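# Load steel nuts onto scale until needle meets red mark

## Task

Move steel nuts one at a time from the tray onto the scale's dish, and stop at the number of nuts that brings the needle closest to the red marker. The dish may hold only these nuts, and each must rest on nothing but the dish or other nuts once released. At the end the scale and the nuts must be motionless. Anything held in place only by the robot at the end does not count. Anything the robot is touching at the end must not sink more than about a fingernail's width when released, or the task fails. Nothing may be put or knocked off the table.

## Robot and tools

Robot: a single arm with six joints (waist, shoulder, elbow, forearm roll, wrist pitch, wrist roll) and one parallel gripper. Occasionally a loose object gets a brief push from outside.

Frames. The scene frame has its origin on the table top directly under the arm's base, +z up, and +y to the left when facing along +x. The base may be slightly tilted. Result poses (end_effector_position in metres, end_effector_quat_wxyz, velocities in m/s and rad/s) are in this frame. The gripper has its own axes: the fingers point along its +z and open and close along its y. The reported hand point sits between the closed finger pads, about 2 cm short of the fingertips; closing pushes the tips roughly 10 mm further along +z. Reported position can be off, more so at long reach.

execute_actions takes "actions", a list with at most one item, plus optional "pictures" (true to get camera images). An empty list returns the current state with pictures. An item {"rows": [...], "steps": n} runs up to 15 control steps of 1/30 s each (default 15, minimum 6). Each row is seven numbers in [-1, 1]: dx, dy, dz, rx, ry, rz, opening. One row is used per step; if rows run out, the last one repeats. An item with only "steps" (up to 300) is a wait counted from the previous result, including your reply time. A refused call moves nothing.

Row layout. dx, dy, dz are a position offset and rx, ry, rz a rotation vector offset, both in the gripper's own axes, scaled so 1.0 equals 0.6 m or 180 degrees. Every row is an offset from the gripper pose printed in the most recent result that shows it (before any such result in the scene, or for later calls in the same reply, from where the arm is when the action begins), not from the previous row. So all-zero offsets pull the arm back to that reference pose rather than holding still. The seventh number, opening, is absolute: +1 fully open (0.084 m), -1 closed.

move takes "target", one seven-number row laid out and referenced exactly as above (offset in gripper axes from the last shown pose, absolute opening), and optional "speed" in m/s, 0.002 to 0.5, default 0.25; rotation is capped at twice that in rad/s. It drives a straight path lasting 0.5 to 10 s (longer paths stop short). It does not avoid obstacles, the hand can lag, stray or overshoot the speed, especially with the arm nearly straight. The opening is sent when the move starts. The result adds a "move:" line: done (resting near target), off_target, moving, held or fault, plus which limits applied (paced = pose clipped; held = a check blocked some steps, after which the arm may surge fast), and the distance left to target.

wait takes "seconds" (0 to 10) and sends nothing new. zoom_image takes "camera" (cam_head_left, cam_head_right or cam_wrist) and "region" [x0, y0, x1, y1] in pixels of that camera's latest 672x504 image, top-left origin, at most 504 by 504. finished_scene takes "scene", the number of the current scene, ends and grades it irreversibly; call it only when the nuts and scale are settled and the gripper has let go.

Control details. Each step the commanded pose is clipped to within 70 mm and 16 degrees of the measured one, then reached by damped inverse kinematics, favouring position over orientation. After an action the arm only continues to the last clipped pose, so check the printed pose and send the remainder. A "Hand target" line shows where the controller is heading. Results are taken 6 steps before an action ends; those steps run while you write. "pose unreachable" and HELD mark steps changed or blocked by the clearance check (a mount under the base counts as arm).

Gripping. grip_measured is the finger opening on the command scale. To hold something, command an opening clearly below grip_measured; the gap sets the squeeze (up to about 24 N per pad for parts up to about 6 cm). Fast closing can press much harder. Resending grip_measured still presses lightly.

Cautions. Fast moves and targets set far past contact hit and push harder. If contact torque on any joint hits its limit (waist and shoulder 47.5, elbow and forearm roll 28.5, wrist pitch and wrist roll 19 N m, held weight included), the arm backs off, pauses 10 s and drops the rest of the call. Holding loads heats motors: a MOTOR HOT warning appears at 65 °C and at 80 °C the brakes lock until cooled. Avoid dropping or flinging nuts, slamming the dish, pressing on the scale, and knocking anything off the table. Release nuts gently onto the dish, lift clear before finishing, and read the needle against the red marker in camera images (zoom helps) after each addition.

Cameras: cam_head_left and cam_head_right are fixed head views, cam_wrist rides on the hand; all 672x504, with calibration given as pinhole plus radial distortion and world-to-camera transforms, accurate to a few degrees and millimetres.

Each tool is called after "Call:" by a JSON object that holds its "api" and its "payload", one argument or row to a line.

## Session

Call:
{"api": "execute_actions", "payload": {
  "actions": []
}}

Scene clock: 0.00 s of 7600.00 s.
end_effector_position=(+0.3225, +0.1937, +0.2967) grip_measured=+1.00 end_effector_quat_wxyz=(-0.387, +0.461, +0.792, +0.102) end_effector_velocity=(+0.000, +0.000, -0.000) end_effector_angular_velocity=(+0.000, -0.000, -0.001)
Joint positions: [ 0.164 -0.001 -1.08   0.622  1.64  -2.088  0.084]
Joint velocities: [ 0.     0.    -0.     0.    -0.001  0.     0.   ]
Joint torques (N m, as the arm reports them, + toward a larger angle): no reading
Motor temperatures (°C, as the motors report them): [36 39 34 31 34 34]
Hand target: +0.322, +0.194, +0.297; -0.387, +0.461, +0.792, +0.102
camera_calibration (this result's frames):
cam_wrist: T_world_to_cam=[[0.810552, 0.556736, -0.181797, -0.282794], [0.28308, -0.644167, -0.710573, 0.309815], [-0.512709, 0.524494, -0.679732, 0.391869], [0, 0, 0, 1]] pos_world=[0.342432, 0.151482, 0.435101]

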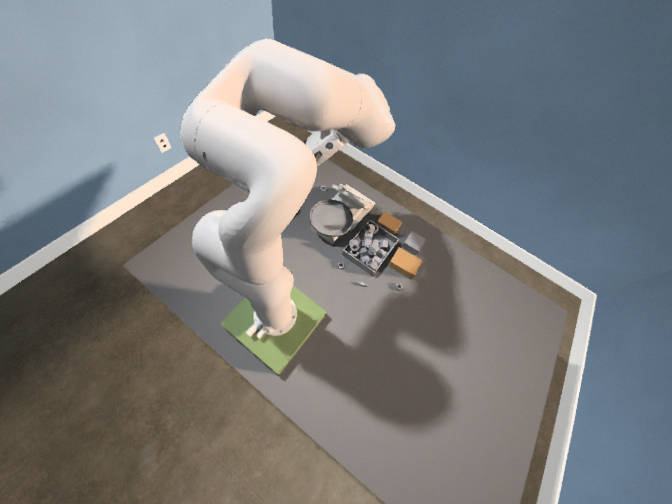

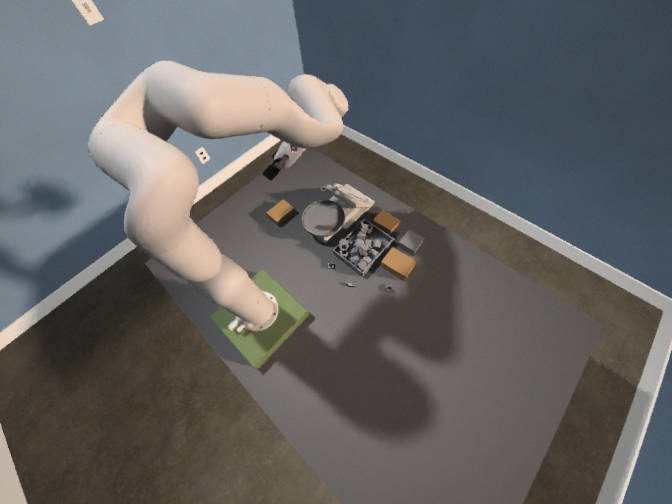

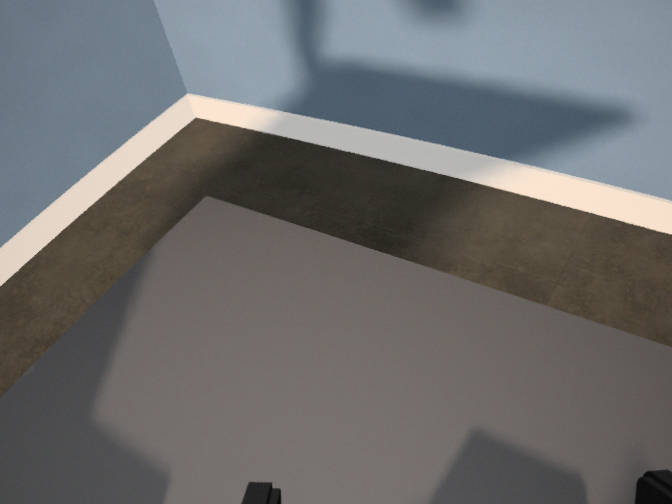

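Call:
{"api": "move", "payload": {
  "target": [-0.4055, 0.092, -0.211, -0.1334, -0.2289, 0.155, -0.1],
  "speed": 0.35
}}

Scene clock: 2.70 s of 7600.00 s.
end_effector_position=(+0.4991, +0.0001, +0.1999) grip_measured=-0.11 end_effector_quat_wxyz=(-0.001, +0.707, +0.707, -0.000) end_effector_velocity=(+0.002, -0.001, -0.000) end_effector_angular_velocity=(-0.005, -0.004, -0.003)
Joint positions: [ 0.03   0.162 -1.115 -0.006  0.952 -1.563  0.039]
Joint velocities: [-0.     0.003 -0.002 -0.006 -0.005  0.006  0.   ]
Joint torques (N m, as the arm reports them, + toward a larger angle): [  0.65 -23.22 -11.19   0.65  -1.89  -0.15]
Motor temperatures (°C, as the motors report them): [36 39 34 31 34 34]
Hand target: +0.499, -0.000, +0.200; -0.001, +0.707, +0.707, -0.001
Off the commanded pose: 0.001 m, 0 deg.
Kept back: nothing.
move: done
camera_calibration (this result's frames):
cam_wrist: T_world_to_cam=[[0.999912, 0.0116019, 0.00638399, -0.467837], [0.011613, -0.999931, -0.00170579, 0.0601736], [0.00636376, 0.00177977, -0.999978, 0.323212], [0, 0, 0, 1]] pos_world=[0.465041, 0.065022, 0.326295]

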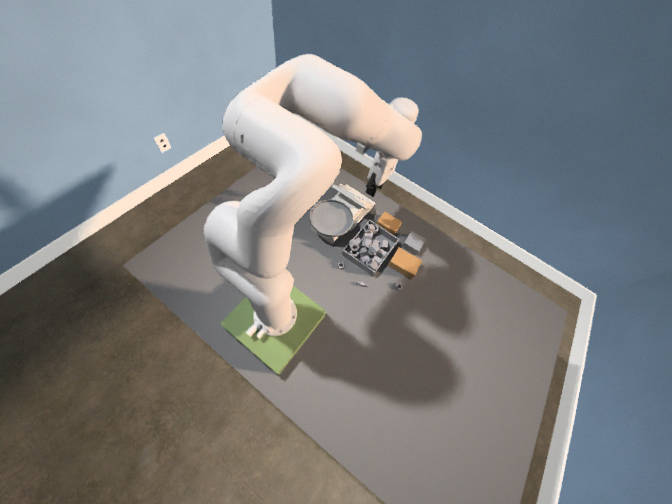

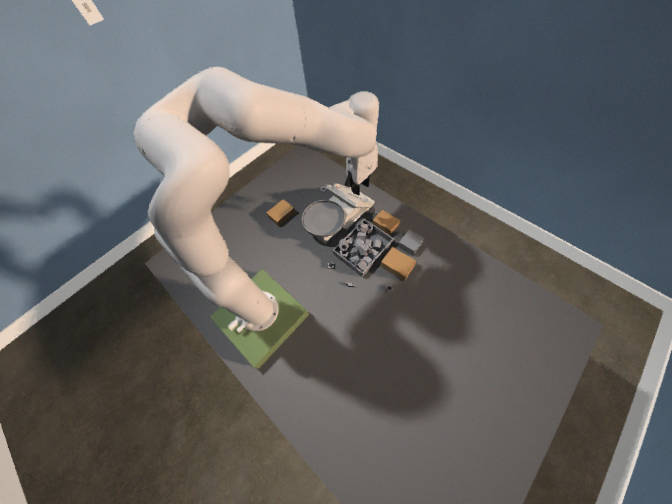

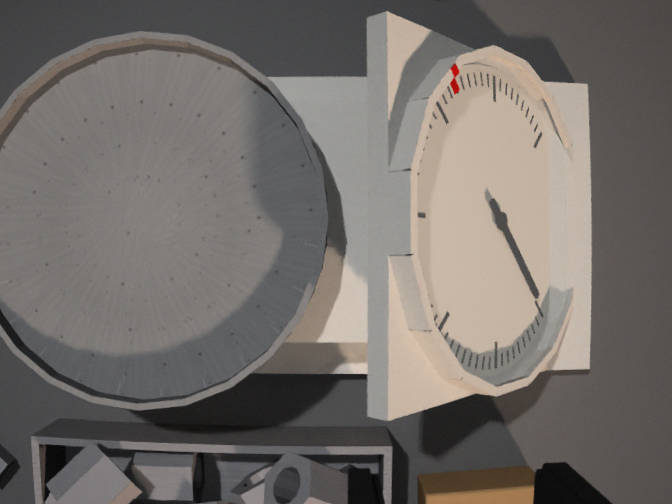

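Call:
{"api": "execute_actions", "payload": {
  "actions": []
}}

Scene clock: 3.20 s of 7600.00 s.
end_effector_position=(+0.4991, -0.0000, +0.1997) grip_measured=-0.11 end_effector_quat_wxyz=(-0.001, +0.707, +0.707, -0.001) end_effector_velocity=(+0.000, -0.000, -0.001) end_effector_angular_velocity=(-0.001, -0.001, +0.000)
Joint positions: [ 0.03   0.163 -1.115 -0.007  0.952 -1.563  0.039]
Joint velocities: [-0.001  0.001  0.    -0.001 -0.002 -0.001  0.   ]
Joint torques (N m, as the arm reports them, + toward a larger angle): [  0.75 -23.   -11.08   0.44  -1.92   0.09]
Motor temperatures (°C, as the motors report them): [36 39 34 31 34 34]
Hand target: +0.499, -0.000, +0.200; -0.001, +0.707, +0.707, -0.001
Off the commanded pose: 0.000 m, 0 deg.
Kept back: nothing.
Steps of this call (steps 1 to 15: nothing new was sent). Readings (end_effector_position):
1: (+0.4991, +0.0001, +0.1999)
2: (+0.4991, +0.0001, +0.1998)
4: (+0.4991, +0.0000, +0.1998)
8: (+0.4991, -0.0000, +0.1997)
15: the state above
camera_calibration (this result's frames):
cam_wrist: T_world_to_cam=[[0.999917, 0.0113033, 0.00622369, -0.467851], [0.011311, -0.999935, -0.00119432, 0.0600748], [0.00620978, 0.00126462, -0.99998, 0.323074], [0, 0, 0, 1]] pos_world=[0.465127, 0.0649506, 0.326051]

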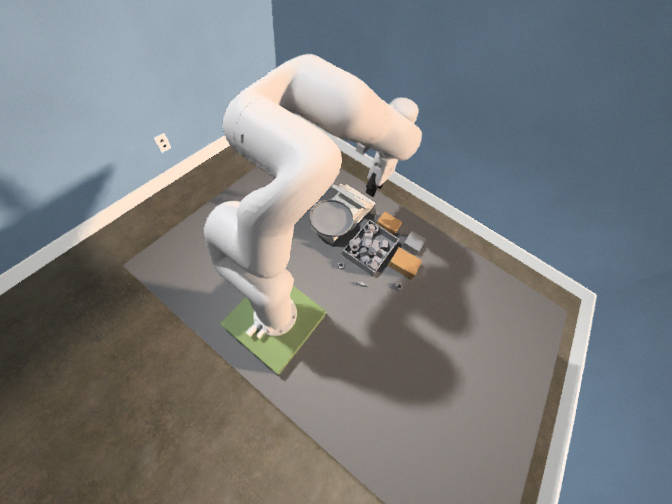

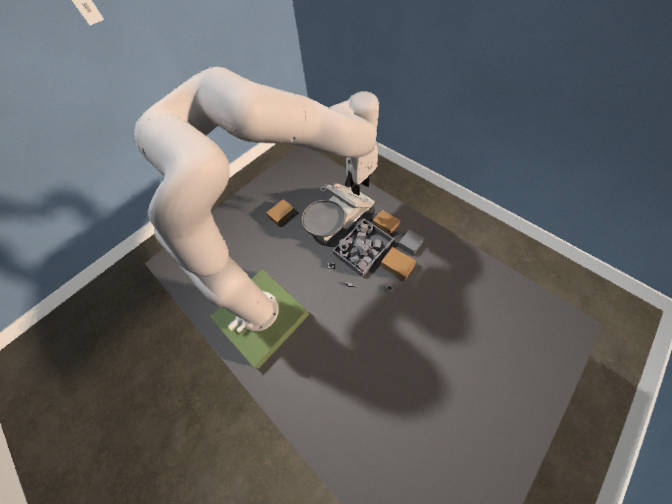

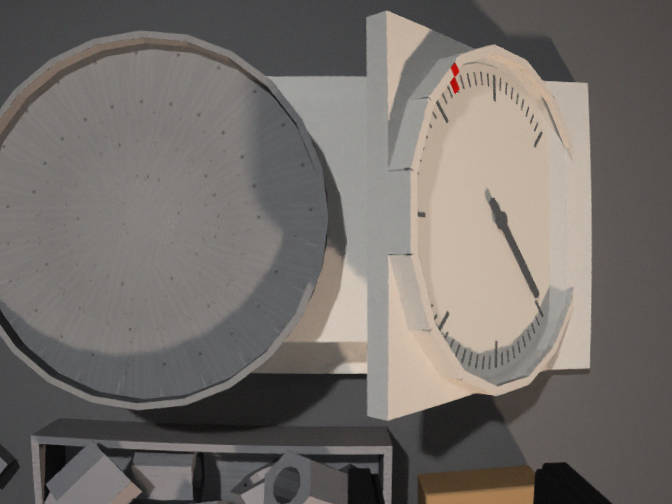

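Call:
{"api": "move", "payload": {
  "target": [-0.2667,-0.098,0.1,0,0,0,-0.1],
  "speed": 0.3
}}

Scene clock: 4.63 s of 7600.00 s.
end_effector_position=(+0.4399, -0.1589, +0.1397) grip_measured=-0.11 end_effector_quat_wxyz=(-0.001, +0.707, +0.707, -0.000) end_effector_velocity=(-0.001, -0.002, -0.000) end_effector_angular_velocity=(+0.002, -0.002, -0.002)
Joint positions: [-0.318  0.163 -0.923 -0.006  0.759 -1.911  0.039]
Joint velocities: [-0.006 -0.     0.001  0.003 -0.003 -0.007 -0.   ]
Joint torques (N m, as the arm reports them, + toward a larger angle): [  0.86 -22.14 -10.3    0.51  -1.97  -0.07]
Motor temperatures (°C, as the motors report them): [36 39 34 31 34 34]
Hand target: +0.440, -0.159, +0.139; -0.001, +0.707, +0.707, -0.000
Off the commanded pose: 0.001 m, 0 deg.
Kept back: nothing.
move: done
camera_calibration (this result's frames):
cam_wrist: T_world_to_cam=[[0.999907, 0.0120913, 0.00624309, -0.406306], [0.012107, -0.999924, -0.00248609, -0.0983679], [0.00621256, 0.00256145, -0.999977, 0.263842], [0, 0, 0, 1]] pos_world=[0.40582, -0.0941234, 0.266128]

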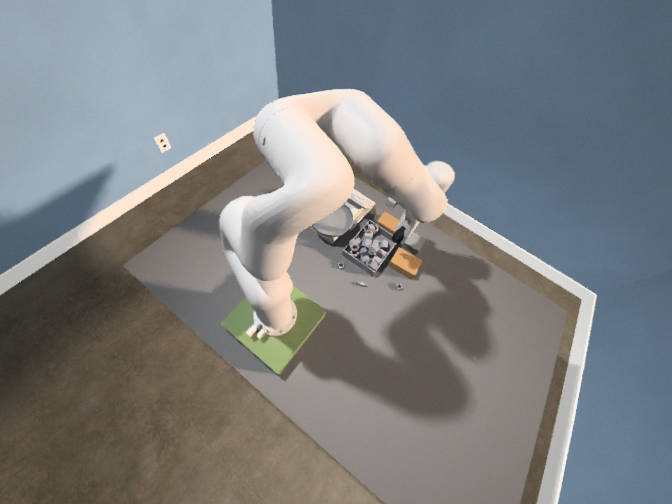

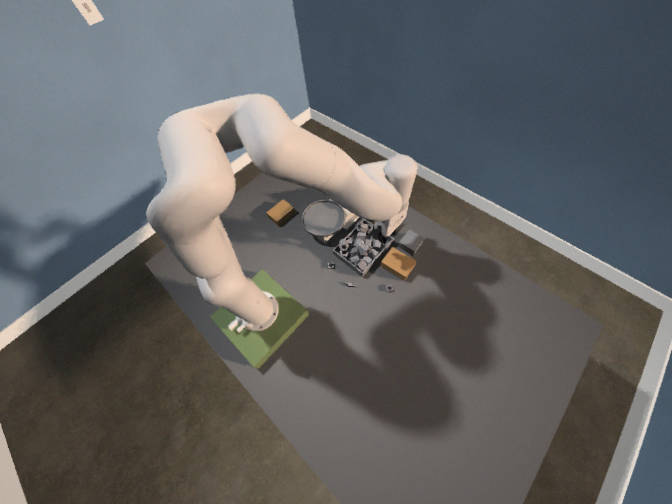

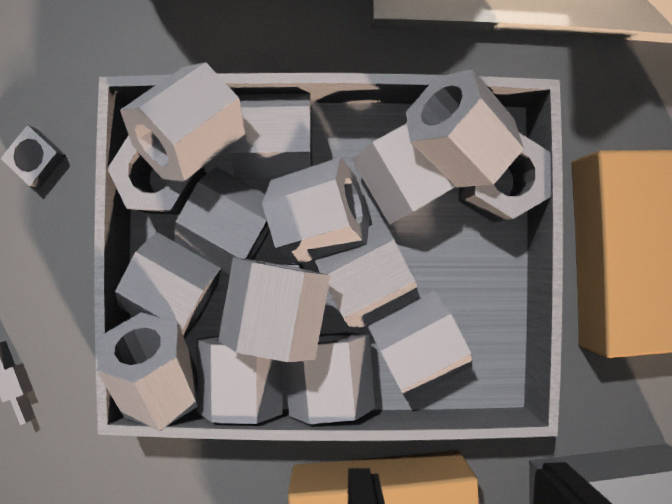

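Call:
{"api": "zoom_image", "payload": {
  "camera": "cam_wrist",
  "region": [80,50,580,450]
}}

Call:
{"api": "zoom_image", "payload": {
  "camera": "cam_head_right",
  "region": [310,200,420,290]
}}

Region (80, 50, 580, 450) of cam_wrist's 672x504 image, scaled by 1.008, with more detail than that image has; it fills the top 403 rows of this view, and the rest is white.

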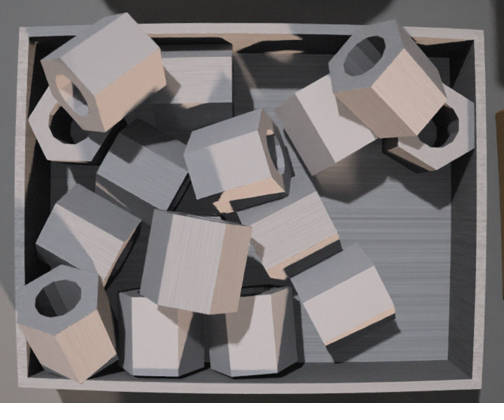

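Region (310, 200, 420, 290) of cam_head_right's 672x504 image, scaled by 4.582, with more detail than that image has; it fills the top 412 rows of this view, and the rest is white.

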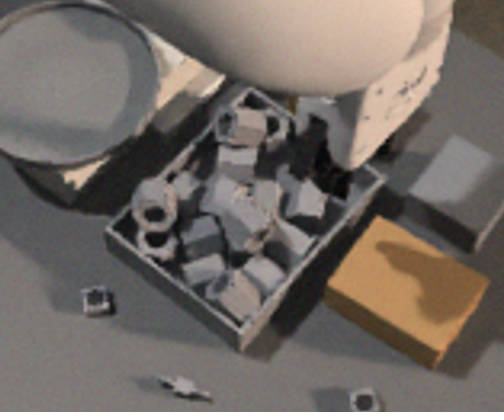

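Call:
{"api": "move", "payload": {
  "target": [0.0758,-0.0823,0.083,0,0,0.05,-0.03],
  "speed": 0.3
}}

Scene clock: 6.53 s of 7600.00 s.
end_effector_position=(+0.3911, -0.1134, +0.0905) grip_measured=-0.04 end_effector_quat_wxyz=(-0.001, +0.760, +0.650, +0.000) end_effector_velocity=(-0.003, +0.002, -0.003) end_effector_angular_velocity=(-0.004, +0.004, -0.006)
Joint positions: [-0.254  0.107 -0.665 -0.007  0.556 -1.69   0.042]
Joint velocities: [ 0.004 -0.001  0.013 -0.01  -0.01   0.018  0.   ]
Joint torques (N m, as the arm reports them, + toward a larger angle): [  0.93 -19.21  -8.99   0.59  -1.94  -0.03]
Motor temperatures (°C, as the motors report them): [36 39 34 31 34 34]
Hand target: +0.391, -0.113, +0.090; -0.001, +0.760, +0.650, -0.000
Off the commanded pose: 0.001 m, 0 deg.
Kept back: nothing.
move: done
camera_calibration (this result's frames):
cam_wrist: T_world_to_cam=[[0.989592, -0.143743, 0.00674367, -0.371424], [-0.143728, -0.989614, -0.00262397, 0.00969043], [0.00705081, 0.0016274, -0.999974, 0.214379], [0, 0, 0, 1]] pos_world=[0.36744, -0.0441488, 0.216904]

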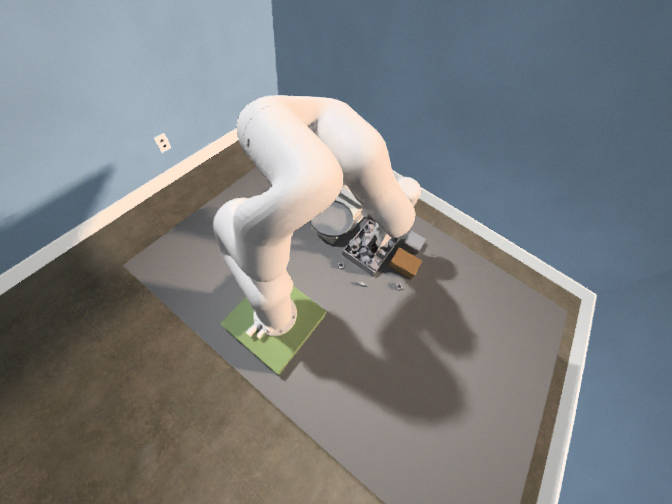

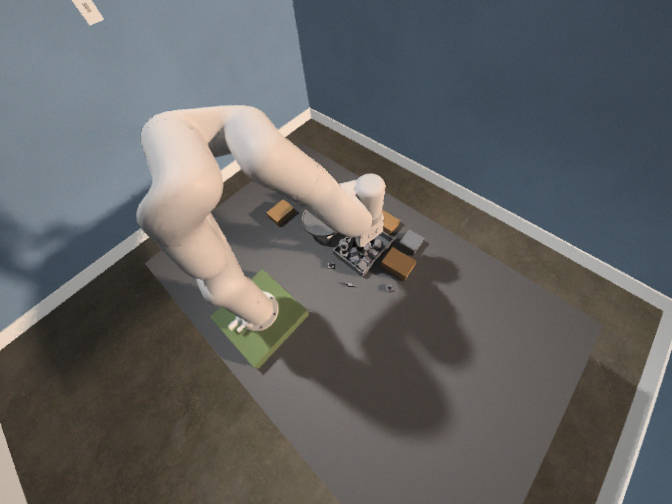

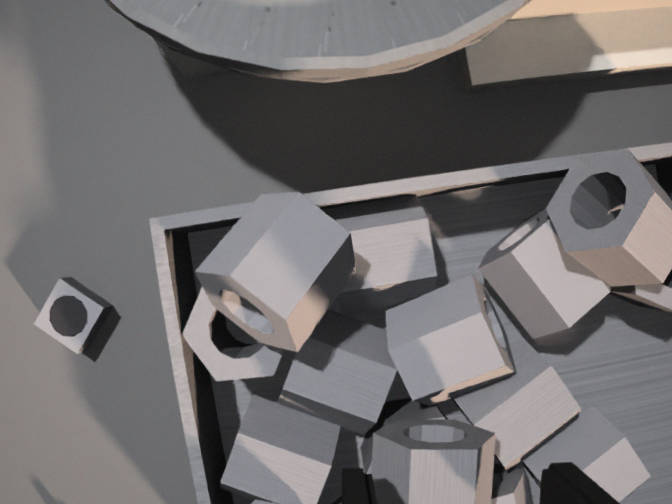

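Call:
{"api": "move", "payload": {
  "target": [0,-0.002,0.049,0,0,0,-0.03],
  "speed": 0.1
}}

Call:
{"api": "execute_actions", "payload": {
  "actions": [
    {"rows":[[0,0,0,0,0,0,-0.12],[0,0,0,0,0,0,-0.2],[0,0,0,0,0,0,-0.26],[0,0,0,0,0,0,-0.32],[0,0,0,0,0,0,-0.4],[0,0,0,0,0,0,-0.5],[0,0,0,0,0,0,-0.6],[0,0,0,0,0,0,-0.72]],"steps":14}
  ],
  "pictures": true
}}

Scene clock: 7.70 s of 7600.00 s.
end_effector_position=(+0.3900, -0.1132, +0.0615) grip_measured=-0.04 end_effector_quat_wxyz=(-0.001, +0.760, +0.650, +0.000) end_effector_velocity=(+0.001, -0.000, -0.001) end_effector_angular_velocity=(-0.001, -0.005, -0.001)
Joint positions: [-0.255  0.189 -0.657 -0.008  0.465 -1.69   0.042]
Joint velocities: [-0.     0.003 -0.     0.    -0.008  0.001  0.   ]
Joint torques (N m, as the arm reports them, + toward a larger angle): [  0.62 -19.65  -8.42   0.46  -1.88  -0.14]
Motor temperatures (°C, as the motors report them): [36 39 34 31 34 34]
Hand target: +0.390, -0.113, +0.061; -0.001, +0.760, +0.650, +0.000
Off the commanded pose: 0.000 m, 0 deg.
Kept back: nothing.
move: done
camera_calibration (this result's frames):
cam_wrist: T_world_to_cam=[[0.989602, -0.143649, 0.00721088, -0.370191], [-0.143633, -0.989627, -0.00273035, 0.00970179], [0.0075283, 0.00166624, -0.99997, 0.185197], [0, 0, 0, 1]] pos_world=[0.366341, -0.043885, 0.187887]

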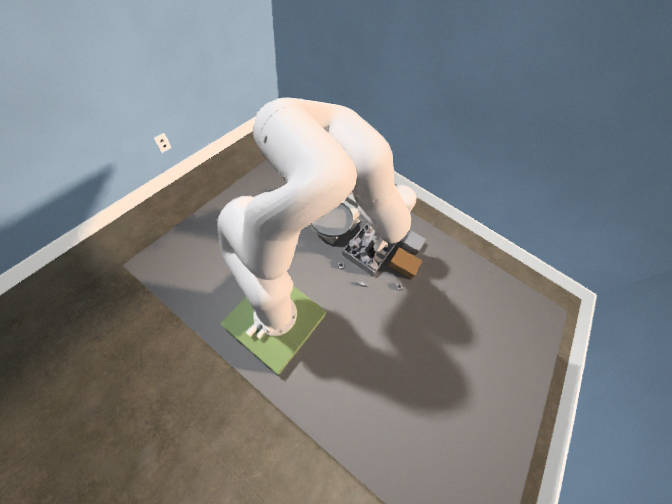

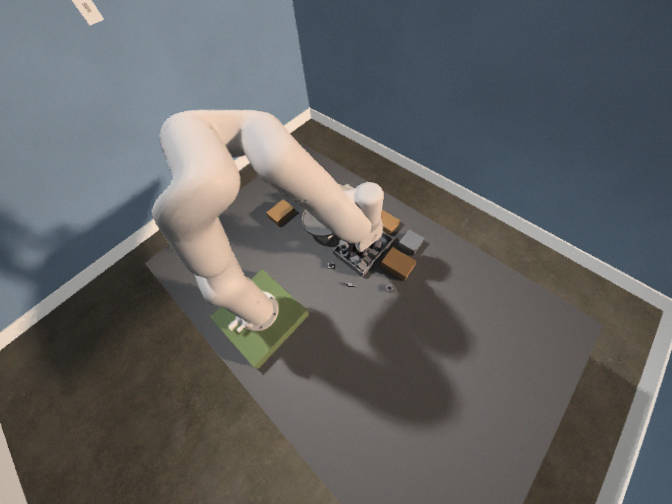

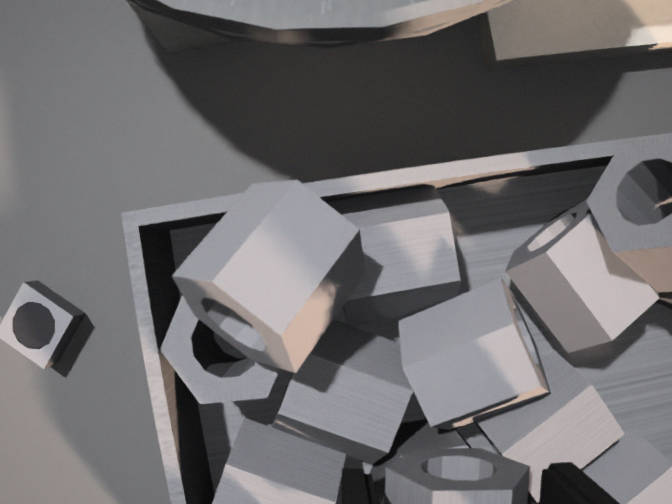

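Scene clock: 7.97 s of 7600.00 s.
end_effector_position=(+0.3901, -0.1132, +0.0615) grip_measured=-0.25 end_effector_quat_wxyz=(-0.001, +0.760, +0.650, +0.000) end_effector_velocity=(-0.000, -0.000, -0.001) end_effector_angular_velocity=(+0.000, +0.001, -0.001)
Joint positions: [-0.255  0.189 -0.657 -0.008  0.465 -1.69   0.033]
Joint velocities: [-0.     0.001  0.    -0.    -0.001  0.001 -0.   ]
Joint torques (N m, as the arm reports them, + toward a larger angle): [  1.19 -19.74  -8.17   0.63  -1.81   0.03]
Motor temperatures (°C, as the motors report them): [36 39 34 31 34 34]
Steps of this call (steps 1 to 8: the first 8 steps of this action). Readings (end_effector_position):
1: (+0.3900, -0.1132, +0.0614)
2: (+0.3900, -0.1132, +0.0614)
4: (+0.3900, -0.1132, +0.0614)
8: the state above
camera_calibration (this result's frames):
cam_wrist: T_world_to_cam=[[0.989601, -0.143649, 0.00741585, -0.370272], [-0.143633, -0.989627, -0.00270248, 0.00969038], [0.00772714, 0.00160922, -0.999969, 0.185166], [0, 0, 0, 1]] pos_world=[0.366382, -0.0438973, 0.187933]

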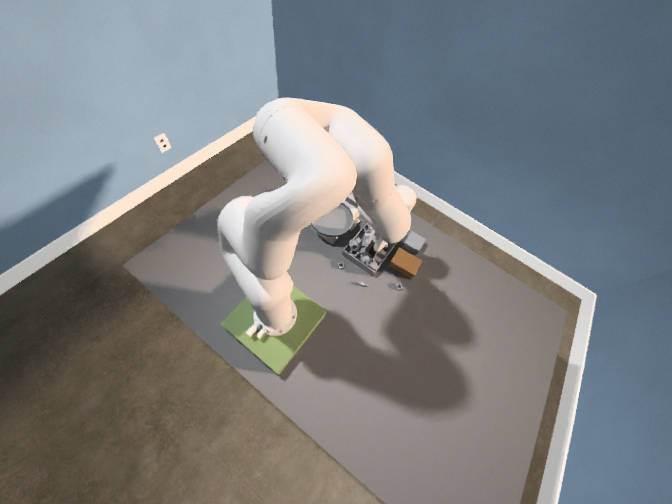

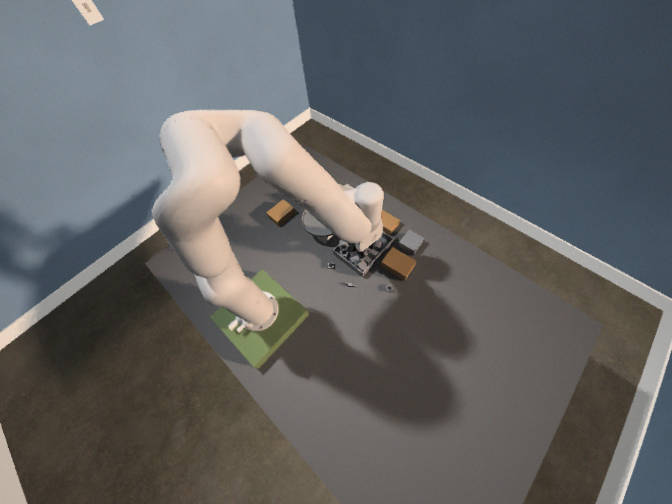

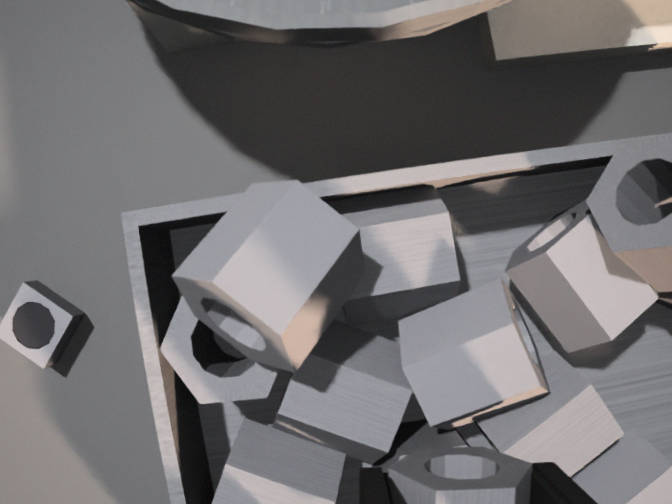

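Call:
{"api": "move", "payload": {
  "target": [0,0,-0.105,0,0,0,-0.72],
  "speed": 0.25
}}

Call:
{"api": "move", "payload": {
  "target": [0.393,-0.0537,0.035,0,0,-0.05,-0.72],
  "speed": 0.3
}}

Scene clock: 9.57 s of 7600.00 s.
end_effector_position=(+0.3898, -0.1134, +0.1239) grip_measured=-0.25 end_effector_quat_wxyz=(-0.001, +0.760, +0.650, -0.000) end_effector_velocity=(+0.001, -0.001, +0.004) end_effector_angular_velocity=(-0.001, -0.003, -0.002)
Joint positions: [-0.254  0.015 -0.677 -0.006  0.66  -1.691  0.033]
Joint velocities: [-0.001 -0.008 -0.003  0.     0.008  0.     0.   ]
Joint torques (N m, as the arm reports them, + toward a larger angle): [  0.77 -18.77  -9.89   0.51  -2.09  -0.08]
Motor temperatures (°C, as the motors report them): [36 39 34 31 34 34]
Hand target: +0.390, -0.113, +0.124; -0.001, +0.760, +0.650, +0.000
Off your previous action's commanded pose: 0.000 m, 0 deg at its last step (step 6 of this call).
Off the commanded pose: 0.001 m, 0 deg.
Kept back: nothing.
move: done
camera_calibration (this result's frames):
cam_wrist: T_world_to_cam=[[0.989575, -0.143873, 0.0064725, -0.370356], [-0.14386, -0.989595, -0.00247345, 0.00970978], [0.00676102, 0.00151653, -0.999976, 0.247889], [0, 0, 0, 1]] pos_world=[0.366216, -0.0440515, 0.250304]

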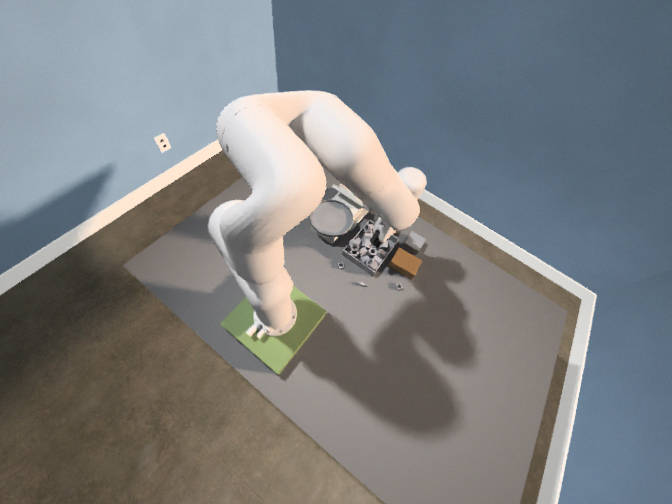

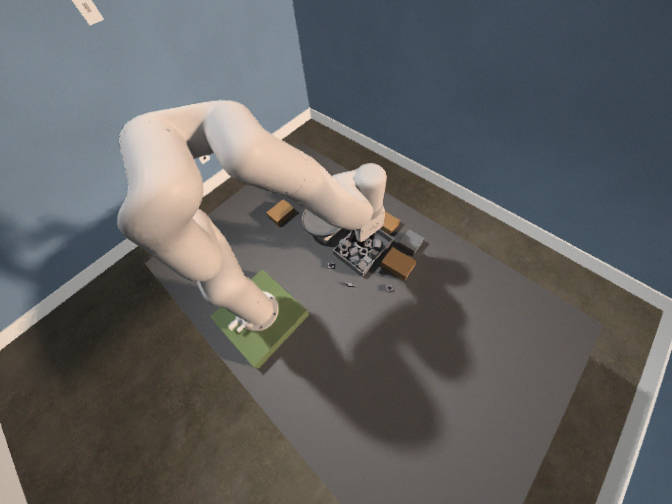

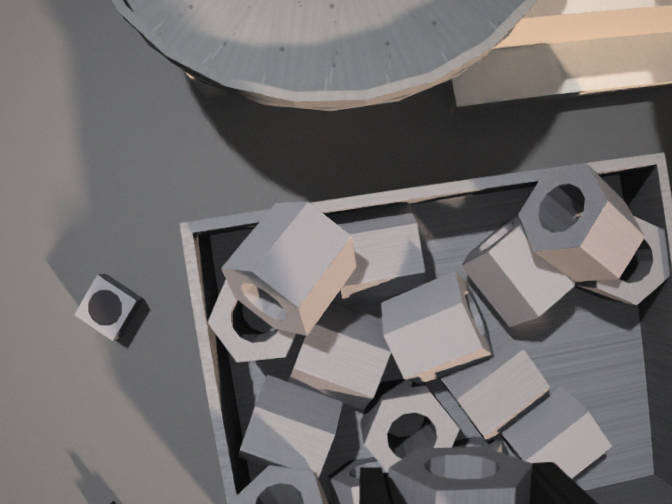

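Scene clock: 11.00 s of 7600.00 s.
end_effector_position=(+0.3955, +0.1236, +0.1033) grip_measured=-0.25 end_effector_quat_wxyz=(-0.000, +0.707, +0.707, -0.000) end_effector_velocity=(+0.000, +0.002, -0.001) end_effector_angular_velocity=(-0.002, +0.002, +0.001)
Joint positions: [ 0.332  0.097 -0.699 -0.01   0.602 -1.257  0.033]
Joint velocities: [ 0.005  0.007 -0.005 -0.002  0.     0.005 -0.   ]
Joint torques (N m, as the arm reports them, + toward a larger angle): [  0.84 -20.15  -9.74   0.44  -1.88   0.08]
Motor temperatures (°C, as the motors report them): [36 39 35 31 34 34]
Hand target: +0.396, +0.124, +0.103; -0.000, +0.707, +0.708, -0.000
Off the commanded pose: 0.001 m, 0 deg.
Kept back: nothing.
move: done
camera_calibration (this result's frames):
cam_wrist: T_world_to_cam=[[0.999898, 0.0122314, 0.00743562, -0.365276], [0.0122386, -0.999925, -0.000930858, 0.18438], [0.00742367, 0.00102176, -0.999972, 0.226764], [0, 0, 0, 1]] pos_world=[0.361298, 0.188602, 0.229646]

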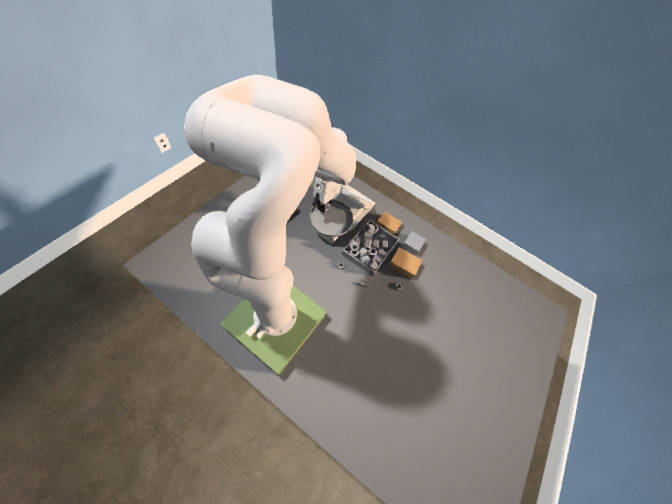

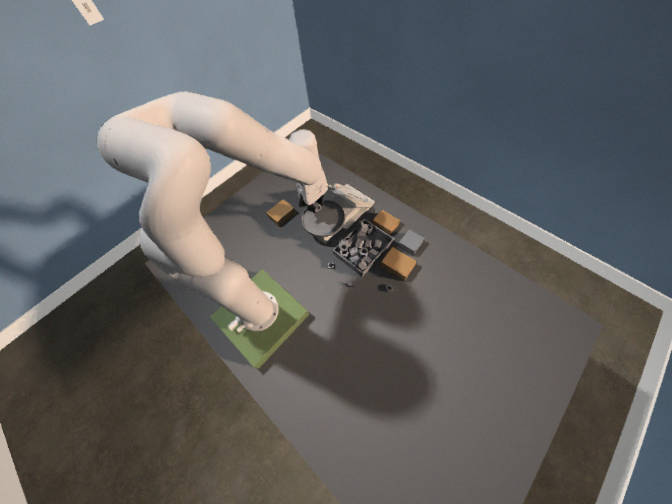

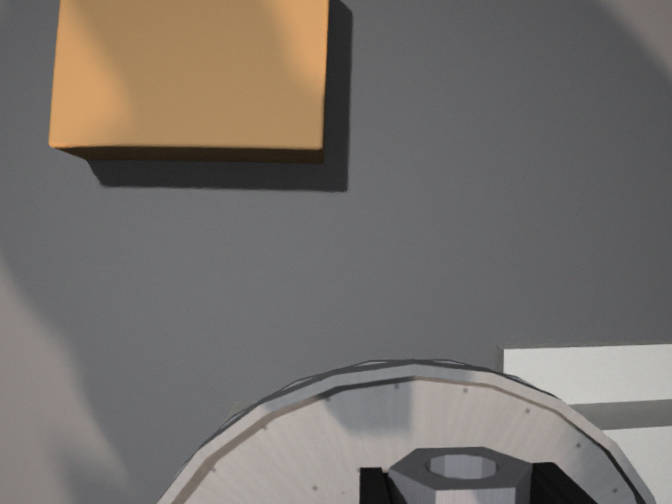

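Call:
{"api": "move", "payload": {
  "target": [0.014,-0.017,0.017,0,0,0,-0.72],
  "speed": 0.05
}}

Scene clock: 12.17 s of 7600.00 s.
end_effector_position=(+0.3855, +0.1320, +0.0933) grip_measured=-0.25 end_effector_quat_wxyz=(-0.000, +0.707, +0.707, -0.000) end_effector_velocity=(+0.000, +0.001, -0.001) end_effector_angular_velocity=(+0.002, -0.003, -0.002)
Joint positions: [ 0.359  0.105 -0.669 -0.011  0.565 -1.23   0.033]
Joint velocities: [ 0.003  0.001  0.002  0.001 -0.007  0.004  0.   ]
Joint torques (N m, as the arm reports them, + toward a larger angle): [  1.21 -19.73  -9.54   0.55  -1.99   0.04]
Motor temperatures (°C, as the motors report them): [36 39 35 31 34 34]
Hand target: +0.385, +0.132, +0.093; -0.000, +0.707, +0.707, -0.000
Off the commanded pose: 0.000 m, 0 deg.
Kept back: nothing.
move: done
camera_calibration (this result's frames):
cam_wrist: T_world_to_cam=[[0.999896, 0.0122595, 0.00762866, -0.355324], [0.0122674, -0.999924, -0.000993326, 0.19285], [0.0076159, 0.00108681, -0.99997, 0.216729], [0, 0, 0, 1]] pos_world=[0.35127, 0.196955, 0.219625]

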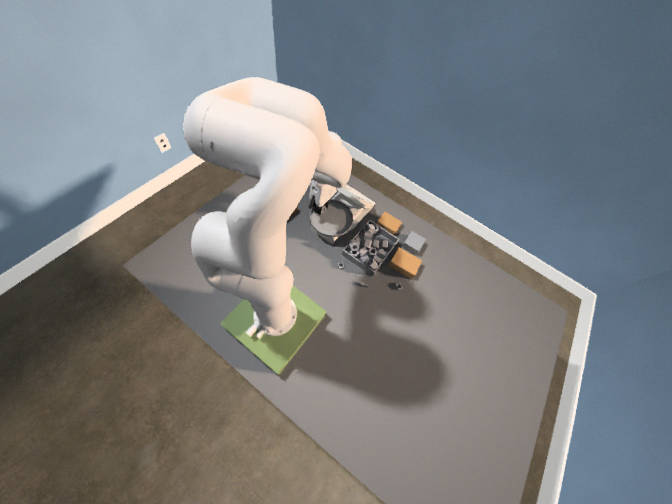

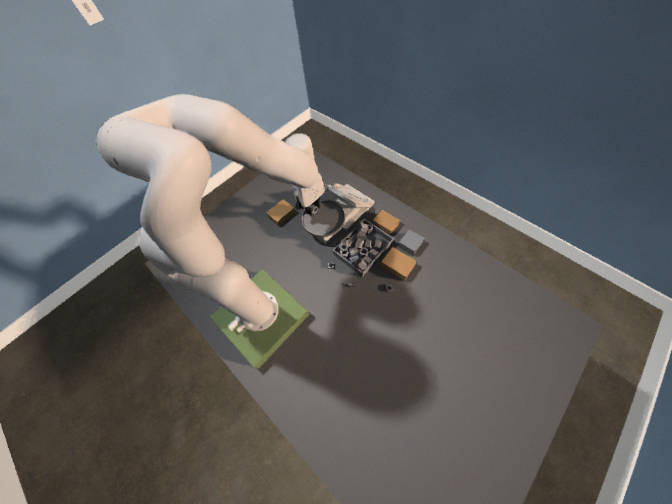

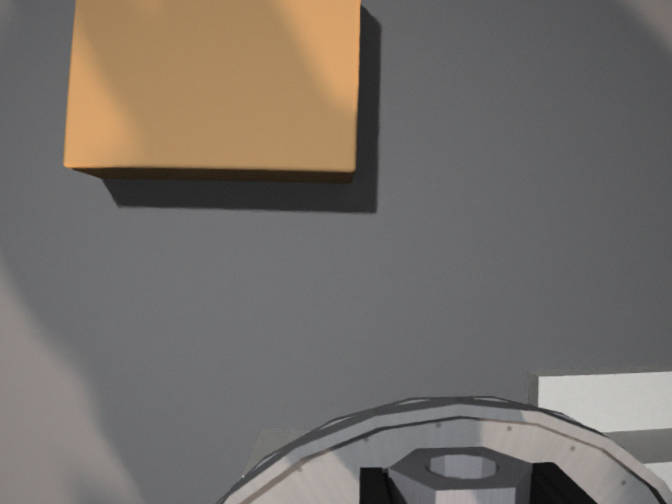

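Call:
{"api": "execute_actions", "payload": {
  "actions": [
    {"rows":[[0,0,0.001,0,0,0,-0.72],[0,0,0.002,0,0,0,-0.72],[0,0,0.003,0,0,0,-0.72],[0,0,0.004,0,0,0,-0.72],[0,0,0.005,0,0,0,-0.72],[0,0,0.006,0,0,0,-0.72],[0,0,0.007,0,0,0,-0.72]],"steps":15}
  ]
}}

Call:
{"api": "execute_actions", "payload": {
  "actions": []
}}

Scene clock: 12.63 s of 7600.00 s.
end_effector_position=(+0.3855, +0.1320, +0.0903) grip_measured=-0.25 end_effector_quat_wxyz=(-0.000, +0.707, +0.707, -0.000) end_effector_velocity=(+0.002, +0.000, -0.010) end_effector_angular_velocity=(+0.002, -0.004, -0.000)
Joint positions: [ 0.359  0.114 -0.668 -0.011  0.555 -1.23   0.033]
Joint velocities: [-0.001  0.031 -0.     0.001 -0.034 -0.001  0.   ]
Joint torques (N m, as the arm reports them, + toward a larger angle): [  0.56 -19.92  -9.34   0.76  -2.08  -0.13]
Motor temperatures (°C, as the motors report them): [36 39 35 31 34 34]
Steps of this call (steps 1 to 5: nothing new was sent; steps 6 to 14: the first 9 steps of this action). Readings (end_effector_position):
6: (+0.3854, +0.1320, +0.0932)
7: (+0.3854, +0.1320, +0.0931)
9: (+0.3856, +0.1321, +0.0927)
13: (+0.3855, +0.1320, +0.0907)
14: the state above

Scene clock: 12.83 s of 7600.00 s.
end_effector_position=(+0.3857, +0.1321, +0.0895) grip_measured=-0.25 end_effector_quat_wxyz=(+0.000, +0.707, +0.707, -0.000) end_effector_velocity=(-0.000, -0.000, -0.002) end_effector_angular_velocity=(+0.000, +0.001, -0.001)
Joint positions: [ 0.359  0.116 -0.668 -0.011  0.552 -1.23   0.033]
Joint velocities: [-0.     0.004  0.001  0.001 -0.004 -0.     0.   ]
Joint torques (N m, as the arm reports them, + toward a larger angle): [  0.6  -18.56  -8.8    0.44  -2.19  -0.08]
Motor temperatures (°C, as the motors report them): [36 39 35 31 34 34]
Hand target: +0.386, +0.132, +0.089; -0.000, +0.707, +0.707, -0.000
Off the commanded pose: 0.000 m, 0 deg.
Kept back: nothing.
Steps of this call (steps 1 to 6: the last 6 steps of your previous action). Readings (end_effector_position):
1: (+0.3855, +0.1320, +0.0900)
2: (+0.3856, +0.1320, +0.0898)
4: (+0.3857, +0.1321, +0.0896)
6: the state above
camera_calibration (this result's frames):
cam_wrist: T_world_to_cam=[[0.999891, 0.0122678, 0.00822855, -0.355561], [0.0122782, -0.999924, -0.00121785, 0.192943], [0.00821299, 0.00131875, -0.999965, 0.21265], [0, 0, 0, 1]] pos_world=[0.351407, 0.19701, 0.215803]

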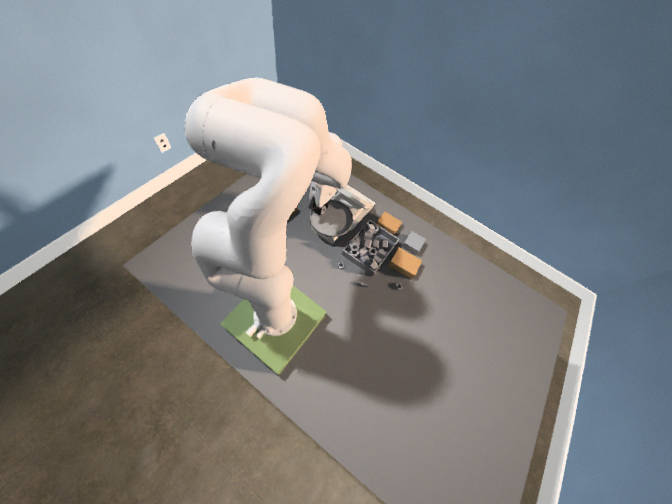

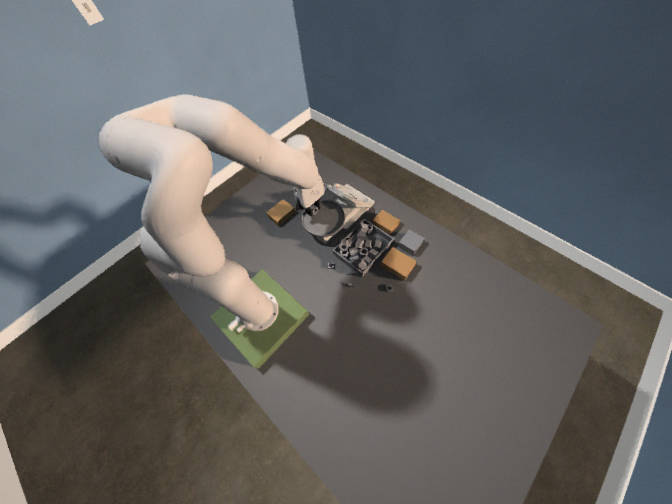

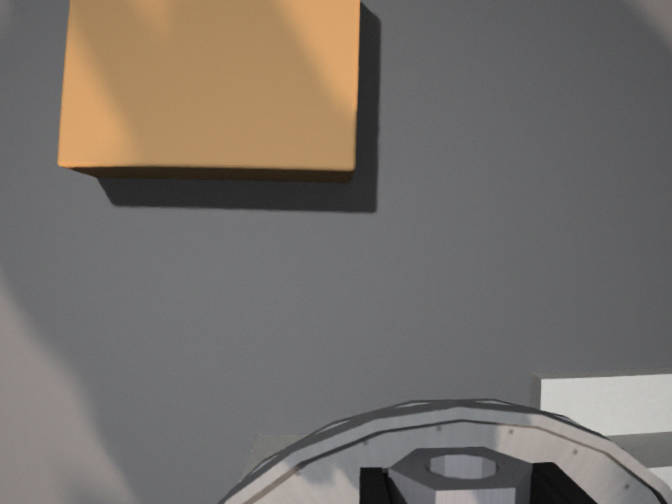

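Call:
{"api": "execute_actions", "payload": {
  "actions": [
    {"rows":[[0,0,-0.0008,0,0,0,-0.4],[0,0,-0.0008,0,0,0,-0.25],[0,0,-0.0008,0,0,0,-0.15],[0,0,-0.0008,0,0,0,-0.08],[0,0,-0.0008,0,0,0,-0.08],[0,0,-0.0008,0,0,0,-0.08],[0,0,-0.004,0,0,0,-0.08],[0,0,-0.01,0,0,0,-0.08],[0,0,-0.02,0,0,0,-0.08],[0,0,-0.03,0,0,0,-0.08],[0,0,-0.04,0,0,0,-0.08],[0,0,-0.048,0,0,0,-0.08],[0,0,-0.054,0,0,0,-0.08],[0,0,-0.058,0,0,0,-0.08],[0,0,-0.06,0,0,0,-0.08]],"steps":15}
  ]
}}

Call:
{"api": "move", "payload": {
  "target": [-0.485,0.09,0,0,0,0,-0.1],
  "speed": 0.4
}}

Scene clock: 13.90 s of 7600.00 s.
end_effector_position=(+0.3849, +0.1318, +0.0905) grip_measured=-0.10 end_effector_quat_wxyz=(-0.000, +0.707, +0.707, -0.001) end_effector_velocity=(-0.006, -0.002, +0.034) end_effector_angular_velocity=(-0.007, +0.019, -0.000)
Joint positions: [ 0.359  0.112 -0.668 -0.011  0.558 -1.23   0.04 ]
Joint velocities: [ 0.001 -0.102 -0.006  0.001  0.127 -0.001  0.004]
Joint torques (N m, as the arm reports them, + toward a larger angle): [  1.15 -22.39  -9.69   0.32  -1.97   0.08]
Motor temperatures (°C, as the motors report them): [36 39 35 31 34 34]
Steps of this call (steps 1 to 23: nothing new was sent; steps 24 to 32: the first 9 steps of this action). Readings (end_effector_position):
24: (+0.3856, +0.1320, +0.0892)
25: (+0.3856, +0.1320, +0.0893)
27: (+0.3856, +0.1320, +0.0896)
31: (+0.3851, +0.1319, +0.0897)
32: the state above

Scene clock: 15.93 s of 7600.00 s.
end_effector_position=(+0.4386, -0.1581, +0.1235) grip_measured=-0.11 end_effector_quat_wxyz=(-0.001, +0.707, +0.707, +0.000) end_effector_velocity=(+0.001, -0.003, -0.000) end_effector_angular_velocity=(+0.001, +0.001, -0.002)
Joint positions: [-0.318  0.191 -0.905 -0.005  0.711 -1.912  0.039]
Joint velocities: [-0.005  0.006 -0.009  0.001  0.004 -0.005 -0.   ]
Joint torques (N m, as the arm reports them, + toward a larger angle): [  0.57 -22.11 -10.15   0.54  -1.81   0.04]
Motor temperatures (°C, as the motors report them): [36 39 35 31 34 34]
Hand target: +0.439, -0.158, +0.123; -0.001, +0.707, +0.707, +0.000
Off your previous action's commanded pose: 0.014 m, 0 deg at its last step (step 6 of this call).
Off the commanded pose: 0.002 m, 0 deg.
Kept back: nothing.
move: done; limits=paced
camera_calibration (this result's frames):
cam_wrist: T_world_to_cam=[[0.999894, 0.0125306, 0.00743483, -0.405046], [0.0125537, -0.999916, -0.00306813, -0.0976985], [0.00739576, 0.00316114, -0.999968, 0.24727], [0, 0, 0, 1]] pos_world=[0.404401, -0.0933965, 0.249974]

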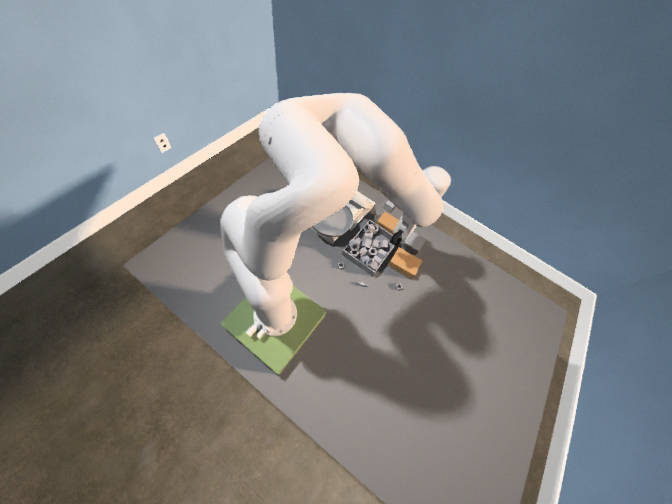

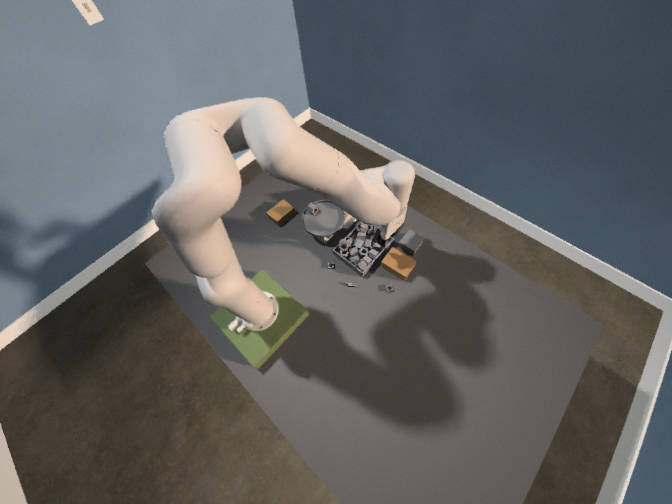

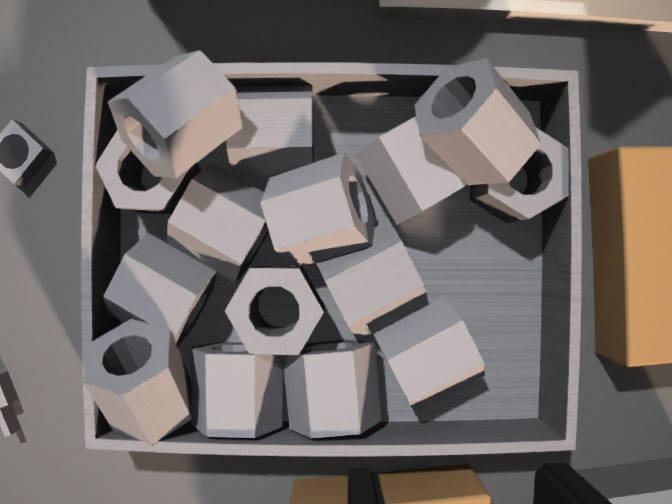

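Call:
{"api": "zoom_image", "payload": {
  "camera": "cam_wrist",
  "region": [240,140,540,440]
}}

Region (240, 140, 540, 440) of cam_wrist's 672x504 image, scaled by 1.680, with more detail than that image has.

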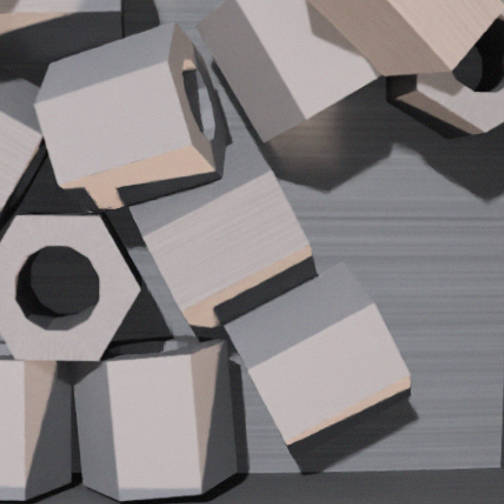

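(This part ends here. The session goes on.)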